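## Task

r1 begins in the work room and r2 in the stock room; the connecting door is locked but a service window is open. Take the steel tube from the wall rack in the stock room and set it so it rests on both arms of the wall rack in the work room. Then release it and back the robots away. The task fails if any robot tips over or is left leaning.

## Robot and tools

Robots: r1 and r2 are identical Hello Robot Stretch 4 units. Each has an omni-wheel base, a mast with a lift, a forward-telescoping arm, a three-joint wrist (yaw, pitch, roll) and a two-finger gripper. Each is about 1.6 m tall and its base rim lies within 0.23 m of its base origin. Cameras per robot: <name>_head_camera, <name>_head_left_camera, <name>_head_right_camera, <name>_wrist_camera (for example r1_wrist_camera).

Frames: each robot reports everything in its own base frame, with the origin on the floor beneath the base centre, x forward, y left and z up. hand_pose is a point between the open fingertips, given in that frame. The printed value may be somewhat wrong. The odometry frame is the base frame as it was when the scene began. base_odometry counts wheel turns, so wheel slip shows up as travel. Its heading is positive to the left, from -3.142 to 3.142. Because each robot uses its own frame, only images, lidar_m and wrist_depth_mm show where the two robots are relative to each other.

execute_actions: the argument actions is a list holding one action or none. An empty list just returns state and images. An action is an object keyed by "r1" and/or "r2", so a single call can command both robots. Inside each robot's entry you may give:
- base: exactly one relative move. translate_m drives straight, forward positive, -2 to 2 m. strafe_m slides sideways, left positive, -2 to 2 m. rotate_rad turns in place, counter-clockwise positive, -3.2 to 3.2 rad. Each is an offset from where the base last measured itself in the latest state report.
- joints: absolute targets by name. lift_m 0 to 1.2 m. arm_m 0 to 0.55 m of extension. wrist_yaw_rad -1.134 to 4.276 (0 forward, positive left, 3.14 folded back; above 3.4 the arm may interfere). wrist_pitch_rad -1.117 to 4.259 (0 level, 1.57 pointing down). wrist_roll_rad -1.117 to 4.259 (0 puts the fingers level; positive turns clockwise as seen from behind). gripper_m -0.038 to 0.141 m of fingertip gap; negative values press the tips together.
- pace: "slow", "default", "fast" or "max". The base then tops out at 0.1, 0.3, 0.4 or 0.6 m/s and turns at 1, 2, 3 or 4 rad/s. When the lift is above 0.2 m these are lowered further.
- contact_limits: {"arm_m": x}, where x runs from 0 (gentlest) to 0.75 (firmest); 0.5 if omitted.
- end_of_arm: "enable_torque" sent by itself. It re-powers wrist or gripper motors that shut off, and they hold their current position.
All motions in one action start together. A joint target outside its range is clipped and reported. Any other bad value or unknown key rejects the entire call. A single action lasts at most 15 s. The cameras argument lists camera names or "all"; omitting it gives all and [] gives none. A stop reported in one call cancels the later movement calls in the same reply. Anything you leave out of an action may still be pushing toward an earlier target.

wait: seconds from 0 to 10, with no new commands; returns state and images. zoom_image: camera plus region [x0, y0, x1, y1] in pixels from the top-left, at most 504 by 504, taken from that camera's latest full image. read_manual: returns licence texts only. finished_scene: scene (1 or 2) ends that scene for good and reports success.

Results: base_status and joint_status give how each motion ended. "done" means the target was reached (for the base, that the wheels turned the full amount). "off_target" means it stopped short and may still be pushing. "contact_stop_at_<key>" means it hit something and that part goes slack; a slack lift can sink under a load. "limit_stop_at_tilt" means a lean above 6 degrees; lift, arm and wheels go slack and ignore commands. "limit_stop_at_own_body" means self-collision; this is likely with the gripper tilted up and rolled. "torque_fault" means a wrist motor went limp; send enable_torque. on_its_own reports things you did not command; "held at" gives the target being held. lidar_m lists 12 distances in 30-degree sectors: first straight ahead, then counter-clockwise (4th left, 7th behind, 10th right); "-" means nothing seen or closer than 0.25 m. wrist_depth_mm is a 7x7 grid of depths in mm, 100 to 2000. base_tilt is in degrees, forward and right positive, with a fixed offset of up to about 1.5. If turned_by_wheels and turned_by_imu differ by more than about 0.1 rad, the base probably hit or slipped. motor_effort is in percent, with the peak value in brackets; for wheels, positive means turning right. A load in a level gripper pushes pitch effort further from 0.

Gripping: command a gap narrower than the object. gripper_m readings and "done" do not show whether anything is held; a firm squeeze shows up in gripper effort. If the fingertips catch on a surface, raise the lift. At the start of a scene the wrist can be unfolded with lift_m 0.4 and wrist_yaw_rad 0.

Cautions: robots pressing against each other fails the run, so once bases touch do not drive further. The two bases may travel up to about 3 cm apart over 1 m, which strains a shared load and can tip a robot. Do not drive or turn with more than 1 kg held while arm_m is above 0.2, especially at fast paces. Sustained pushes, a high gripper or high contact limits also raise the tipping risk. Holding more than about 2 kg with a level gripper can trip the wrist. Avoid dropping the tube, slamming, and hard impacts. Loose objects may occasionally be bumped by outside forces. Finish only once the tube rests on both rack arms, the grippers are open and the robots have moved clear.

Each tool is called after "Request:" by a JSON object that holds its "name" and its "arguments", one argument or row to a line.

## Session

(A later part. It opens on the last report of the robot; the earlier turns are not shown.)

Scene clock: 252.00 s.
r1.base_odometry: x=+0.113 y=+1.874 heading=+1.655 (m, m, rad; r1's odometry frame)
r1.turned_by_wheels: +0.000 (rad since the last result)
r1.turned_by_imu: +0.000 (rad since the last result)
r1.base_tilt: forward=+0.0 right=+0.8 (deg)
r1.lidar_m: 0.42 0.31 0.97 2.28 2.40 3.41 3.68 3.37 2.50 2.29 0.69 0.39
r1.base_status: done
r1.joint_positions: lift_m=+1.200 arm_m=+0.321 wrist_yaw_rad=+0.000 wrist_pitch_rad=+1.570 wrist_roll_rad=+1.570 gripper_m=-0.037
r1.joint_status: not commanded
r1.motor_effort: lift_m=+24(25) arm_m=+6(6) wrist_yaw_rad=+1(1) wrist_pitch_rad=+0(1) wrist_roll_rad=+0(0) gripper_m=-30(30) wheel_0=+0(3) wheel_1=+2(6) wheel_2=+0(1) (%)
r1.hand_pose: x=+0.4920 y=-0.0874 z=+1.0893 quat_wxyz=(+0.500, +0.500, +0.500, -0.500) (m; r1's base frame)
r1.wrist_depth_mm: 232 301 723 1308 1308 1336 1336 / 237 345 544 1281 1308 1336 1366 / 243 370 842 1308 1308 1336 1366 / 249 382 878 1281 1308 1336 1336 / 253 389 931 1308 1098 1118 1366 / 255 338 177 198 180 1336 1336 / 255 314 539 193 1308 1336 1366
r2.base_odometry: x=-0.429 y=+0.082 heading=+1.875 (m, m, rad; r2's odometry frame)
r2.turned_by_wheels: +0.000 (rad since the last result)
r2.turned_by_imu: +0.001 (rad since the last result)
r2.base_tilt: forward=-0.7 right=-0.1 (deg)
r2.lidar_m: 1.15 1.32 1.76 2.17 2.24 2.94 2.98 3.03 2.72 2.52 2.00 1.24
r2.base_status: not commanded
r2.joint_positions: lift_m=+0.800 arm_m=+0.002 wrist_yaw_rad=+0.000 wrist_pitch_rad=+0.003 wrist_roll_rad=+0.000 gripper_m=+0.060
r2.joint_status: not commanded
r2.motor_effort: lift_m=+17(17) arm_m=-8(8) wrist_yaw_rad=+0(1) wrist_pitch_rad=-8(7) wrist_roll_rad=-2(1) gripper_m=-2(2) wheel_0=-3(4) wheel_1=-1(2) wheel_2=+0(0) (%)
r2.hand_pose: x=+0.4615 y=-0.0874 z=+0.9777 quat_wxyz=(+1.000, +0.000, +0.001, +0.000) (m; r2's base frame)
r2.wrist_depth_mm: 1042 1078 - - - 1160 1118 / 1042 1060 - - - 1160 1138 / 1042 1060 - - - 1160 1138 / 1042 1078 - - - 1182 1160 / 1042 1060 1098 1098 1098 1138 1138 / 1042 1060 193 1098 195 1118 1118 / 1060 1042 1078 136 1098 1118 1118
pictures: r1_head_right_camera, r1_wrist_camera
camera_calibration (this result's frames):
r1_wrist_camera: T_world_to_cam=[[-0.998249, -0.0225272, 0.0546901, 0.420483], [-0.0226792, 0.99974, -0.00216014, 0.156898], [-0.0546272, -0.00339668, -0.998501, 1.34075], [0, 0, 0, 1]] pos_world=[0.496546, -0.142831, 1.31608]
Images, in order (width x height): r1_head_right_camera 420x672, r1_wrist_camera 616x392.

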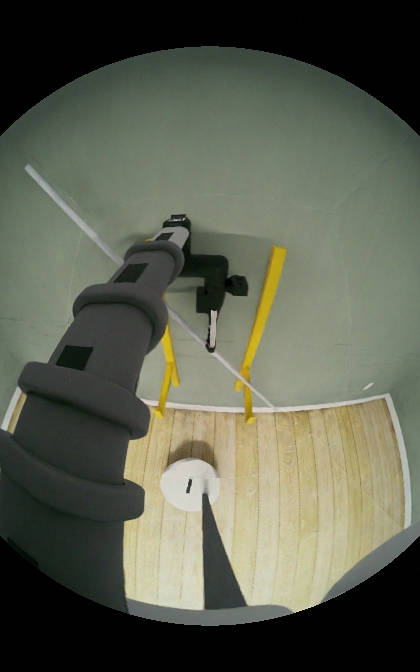

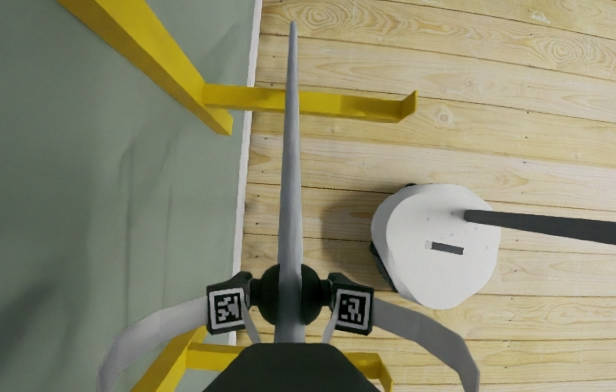

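Request:
{"name": "execute_actions", "arguments": {
  "actions": [
    {"r1":{"base":{"strafe_m":0.07},"joints":{"lift_m":1.05},"pace":"slow"}}
  ],
  "cameras": ["r1_wrist_camera","r1_head_right_camera"]
}}

Request:
{"name": "execute_actions", "arguments": {
  "actions": [
    {"r1":{"joints":{"lift_m":0.93},"pace":"slow"}}
  ],
  "cameras": ["r1_wrist_camera","r1_head_right_camera"]
}}

Scene clock: 258.23 s.
r1.base_odometry: x=+0.044 y=+1.869 heading=+1.655 (m, m, rad; r1's odometry frame)
r1.turned_by_wheels: +0.000 (rad since the last result)
r1.turned_by_imu: -0.001 (rad since the last result)
r1.base_tilt: forward=+0.2 right=+0.7 (deg)
r1.lidar_m: 0.31 0.50 0.65 2.23 2.35 3.30 3.70 3.47 2.57 2.34 0.45 0.46
r1.base_status: done
r1.joint_positions: lift_m=+1.050 arm_m=+0.321 wrist_yaw_rad=+0.000 wrist_pitch_rad=+1.570 wrist_roll_rad=+1.570 gripper_m=-0.037
r1.joint_status: all done
r1.motor_effort: lift_m=+19(25) arm_m=+6(6) wrist_yaw_rad=+1(1) wrist_pitch_rad=+1(3) wrist_roll_rad=+0(0) gripper_m=-29(30) wheel_0=-2(3) wheel_1=+1(5) wheel_2=+0(1) (%)
r1.hand_pose: x=+0.4920 y=-0.0874 z=+0.9397 quat_wxyz=(+0.500, +0.500, +0.500, -0.500) (m; r1's base frame)
r1.wrist_depth_mm: 236 347 539 418 410 1182 1182 / 240 362 691 1160 1160 1182 1182 / 246 375 842 1160 1160 1160 1182 / 251 384 891 1160 1160 976 1182 / 256 397 946 1160 976 960 1205 / 257 342 177 200 180 960 1205 / 257 315 389 167 402 1182 1205
r2.base_odometry: x=-0.429 y=+0.082 heading=+1.875 (m, m, rad; r2's odometry frame)
r2.turned_by_wheels: +0.000 (rad since the last result)
r2.turned_by_imu: +0.001 (rad since the last result)
r2.base_tilt: forward=-0.8 right=+0.0 (deg)
r2.lidar_m: 1.14 1.31 1.77 2.19 2.25 2.91 2.98 3.07 2.69 2.53 1.96 1.22
r2.base_status: not commanded
r2.joint_positions: lift_m=+0.800 arm_m=+0.002 wrist_yaw_rad=+0.000 wrist_pitch_rad=+0.003 wrist_roll_rad=+0.000 gripper_m=+0.060
r2.joint_status: not commanded
r2.motor_effort: lift_m=+17(17) arm_m=-8(8) wrist_yaw_rad=-1(0) wrist_pitch_rad=-7(6) wrist_roll_rad=-1(0) gripper_m=-2(2) wheel_0=-3(4) wheel_1=-2(2) wheel_2=+0(0) (%)
r2.hand_pose: x=+0.4615 y=-0.0874 z=+0.9777 quat_wxyz=(+1.000, +0.000, +0.001, +0.000) (m; r2's base frame)
r2.wrist_depth_mm: 1060 1042 - - - 1160 1138 / 1060 1060 - - - 1138 1160 / 1060 1078 - - - 1160 1118 / 1042 1078 - - - 1138 1138 / 1042 1078 1060 1098 1098 1138 1138 / 1042 1078 193 1078 194 1118 1138 / 1042 1060 1060 136 1098 1118 1138
pictures: r1_head_right_camera, r1_wrist_camera
camera_calibration (this result's frames):
r1_wrist_camera: T_world_to_cam=[[-0.998249, -0.0225268, 0.0546901, 0.428662], [-0.0226788, 0.99974, -0.00216014, 0.156574], [-0.0546272, -0.00339666, -0.998501, 1.19142], [0, 0, 0, 1]] pos_world=[0.496546, -0.142831, 1.16653]
Images, in order (width x height): r1_head_right_camera 420x672, r1_wrist_camera 616x392.

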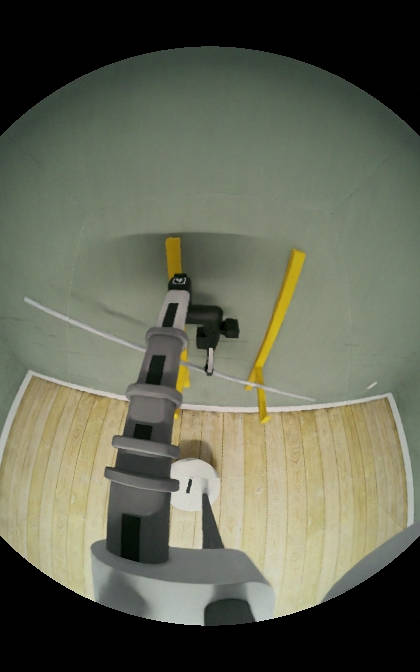

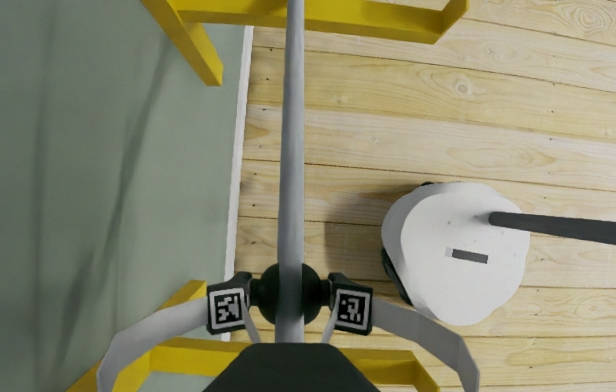

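Scene clock: 260.07 s.
r1.base_odometry: x=+0.044 y=+1.869 heading=+1.655 (m, m, rad; r1's odometry frame)
r1.turned_by_wheels: +0.000 (rad since the last result)
r1.turned_by_imu: +0.000 (rad since the last result)
r1.base_tilt: forward=+0.1 right=+0.8 (deg)
r1.lidar_m: 0.31 0.47 0.63 2.23 2.35 3.25 3.71 3.45 2.56 2.30 0.45 0.47
r1.base_status: not commanded
r1.joint_positions: lift_m=+0.930 arm_m=+0.321 wrist_yaw_rad=+0.000 wrist_pitch_rad=+1.570 wrist_roll_rad=+1.570 gripper_m=-0.037
r1.joint_status: all done
r1.motor_effort: lift_m=+16(19) arm_m=+6(6) wrist_yaw_rad=+3(2) wrist_pitch_rad=+0(2) wrist_roll_rad=+0(0) gripper_m=-21(31) wheel_0=-1(2) wheel_1=+0(0) wheel_2=+0(0) (%)
r1.hand_pose: x=+0.4919 y=-0.0874 z=+0.8199 quat_wxyz=(+0.500, +0.500, +0.500, -0.500) (m; r1's base frame)
r1.wrist_depth_mm: 234 345 668 1025 1042 1078 1078 / 238 357 768 1025 1042 1060 1078 / 245 373 831 1042 1060 1060 1060 / 250 382 891 1042 1060 842 1078 / 254 392 931 1042 991 842 854 / 256 366 177 195 854 854 1078 / 256 300 842 191 1042 1078 1078
r2.base_odometry: x=-0.429 y=+0.082 heading=+1.875 (m, m, rad; r2's odometry frame)
r2.turned_by_wheels: +0.000 (rad since the last result)
r2.turned_by_imu: +0.001 (rad since the last result)
r2.base_tilt: forward=-0.7 right=-0.2 (deg)
r2.lidar_m: 1.15 1.34 1.75 2.17 2.23 2.92 2.99 3.03 2.71 2.49 1.95 1.23
r2.base_status: not commanded
r2.joint_positions: lift_m=+0.800 arm_m=+0.002 wrist_yaw_rad=+0.000 wrist_pitch_rad=+0.003 wrist_roll_rad=+0.000 gripper_m=+0.060
r2.joint_status: not commanded
r2.motor_effort: lift_m=+17(17) arm_m=-8(8) wrist_yaw_rad=+0(0) wrist_pitch_rad=-7(7) wrist_roll_rad=+0(0) gripper_m=-1(2) wheel_0=-3(4) wheel_1=-1(2) wheel_2=+0(0) (%)
r2.hand_pose: x=+0.4615 y=-0.0874 z=+0.9777 quat_wxyz=(+1.000, +0.000, +0.001, +0.000) (m; r2's base frame)
r2.wrist_depth_mm: 1060 1078 - - - 1118 1118 / 1042 1078 - - - 1138 1138 / 1042 1060 - - - 1118 1138 / 1042 1060 - - - 1160 1138 / 1060 1042 1042 1078 1098 1138 1118 / 1060 1060 193 1098 195 1118 1160 / 1060 1060 1098 136 1118 1138 1138
pictures: r1_head_right_camera, r1_wrist_camera
camera_calibration (this result's frames):
r1_wrist_camera: T_world_to_cam=[[-0.99824, -0.0223098, 0.0549424, 0.434928], [-0.022462, 0.999745, -0.00215439, 0.156203], [-0.0548803, -0.00338471, -0.998487, 1.07194], [0, 0, 0, 1]] pos_world=[0.4965, -0.142832, 1.04676]
Images, in order (width x height): r1_head_right_camera 420x672, r1_wrist_camera 616x392.

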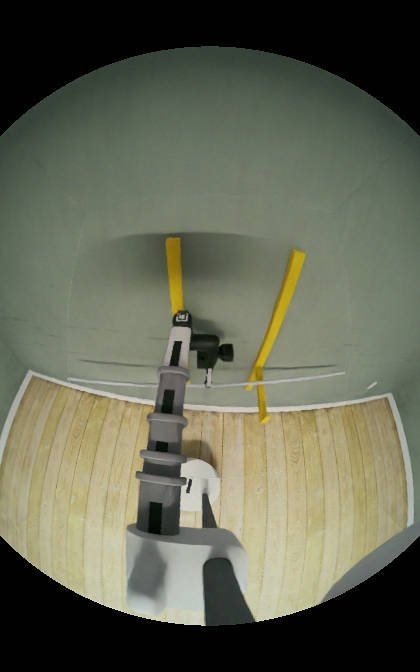

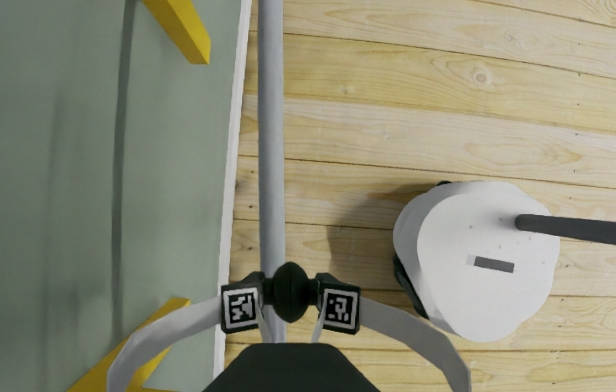

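It slipped out of the gripper, apparently onto the arms. Backing away.

Request:
{"name": "execute_actions", "arguments": {
  "actions": [
    {"r1":{"base":{"translate_m":-0.7},"joints":{"lift_m":1.0,"gripper_m":0.03}}}
  ],
  "cameras": ["r1_head_camera","r1_head_left_camera"]
}}

Scene clock: 265.50 s.
r1.base_odometry: x=+0.102 y=+1.171 heading=+1.655 (m, m, rad; r1's odometry frame)
r1.turned_by_wheels: +0.000 (rad since the last result)
r1.turned_by_imu: +0.002 (rad since the last result)
r1.base_tilt: forward=+0.1 right=+0.8 (deg)
r1.lidar_m: 1.01 1.25 2.01 2.24 2.34 3.02 2.93 3.08 2.56 2.47 1.85 1.05
r1.base_status: done
r1.joint_positions: lift_m=+1.000 arm_m=+0.321 wrist_yaw_rad=+0.000 wrist_pitch_rad=+1.570 wrist_roll_rad=+1.570 gripper_m=+0.030
r1.joint_status: all done
r1.motor_effort: lift_m=+21(22) arm_m=+6(6) wrist_yaw_rad=+4(1) wrist_pitch_rad=+2(0) wrist_roll_rad=+1(1) gripper_m=-4(28) wheel_0=-1(8) wheel_1=-1(4) wheel_2=-2(9) (%)
r1.hand_pose: x=+0.4920 y=-0.0874 z=+0.8895 quat_wxyz=(+0.500, +0.500, +0.500, -0.500) (m; r1's base frame)
r1.wrist_depth_mm: 1060 1078 1078 1098 1118 1138 1160 / 1078 1078 1078 1098 1118 1118 1138 / 1060 1060 1098 1118 1118 1118 1138 / 1060 1078 1098 1118 1118 917 1138 / 1060 1078 1098 1098 960 917 1138 / 1060 1078 187 1118 917 917 1138 / 1078 1060 1078 132 1118 1138 1138
r2.base_odometry: x=-0.429 y=+0.082 heading=+1.875 (m, m, rad; r2's odometry frame)
r2.turned_by_wheels: +0.000 (rad since the last result)
r2.turned_by_imu: +0.002 (rad since the last result)
r2.base_tilt: forward=-0.9 right=-0.2 (deg)
r2.lidar_m: 1.15 1.32 1.74 2.18 2.23 2.92 2.99 3.05 2.71 2.51 1.96 1.21
r2.base_status: not commanded
r2.joint_positions: lift_m=+0.800 arm_m=+0.002 wrist_yaw_rad=+0.000 wrist_pitch_rad=+0.003 wrist_roll_rad=+0.000 gripper_m=+0.060
r2.joint_status: not commanded
r2.motor_effort: lift_m=+17(17) arm_m=-8(8) wrist_yaw_rad=+0(0) wrist_pitch_rad=-7(7) wrist_roll_rad=-1(1) gripper_m=-3(3) wheel_0=-4(3) wheel_1=-2(1) wheel_2=+0(0) (%)
r2.hand_pose: x=+0.4615 y=-0.0874 z=+0.9777 quat_wxyz=(+1.000, +0.000, +0.001, +0.000) (m; r2's base frame)
r2.wrist_depth_mm: 1042 1042 - - - 1138 1138 / 1042 1042 - - - 1160 1138 / 1042 1078 - - - 1138 1138 / 1025 1060 - - - 1138 1118 / 1060 1078 1042 1078 1098 1118 1138 / 1042 1060 193 1098 194 1118 1138 / 1060 1060 1078 136 1118 1118 1160
pictures: r1_head_camera, r1_head_left_camera
Images, in order (width x height): r1_head_camera 420x560, r1_head_left_camera 420x672.

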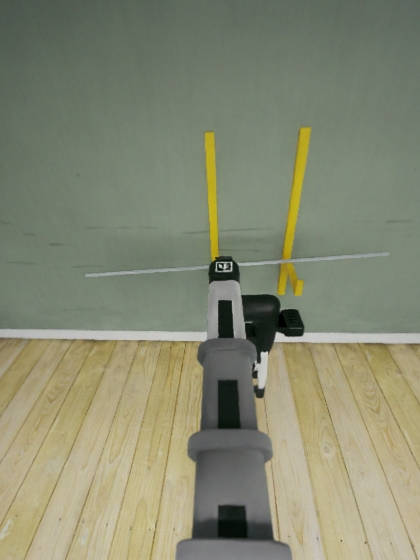

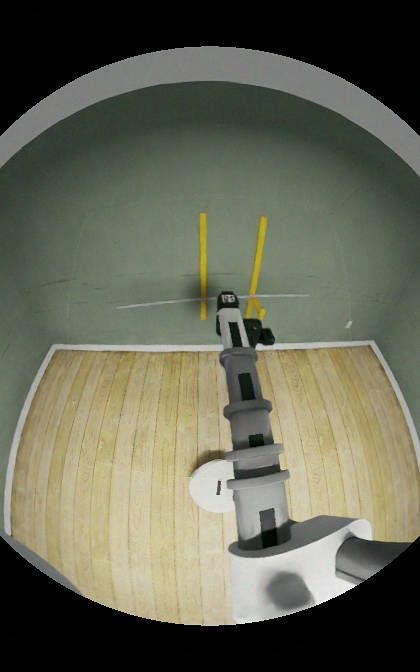

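Request:
{"name": "finished_scene", "arguments": {
  "scene": 2
}}

The scene is finished: the task was done.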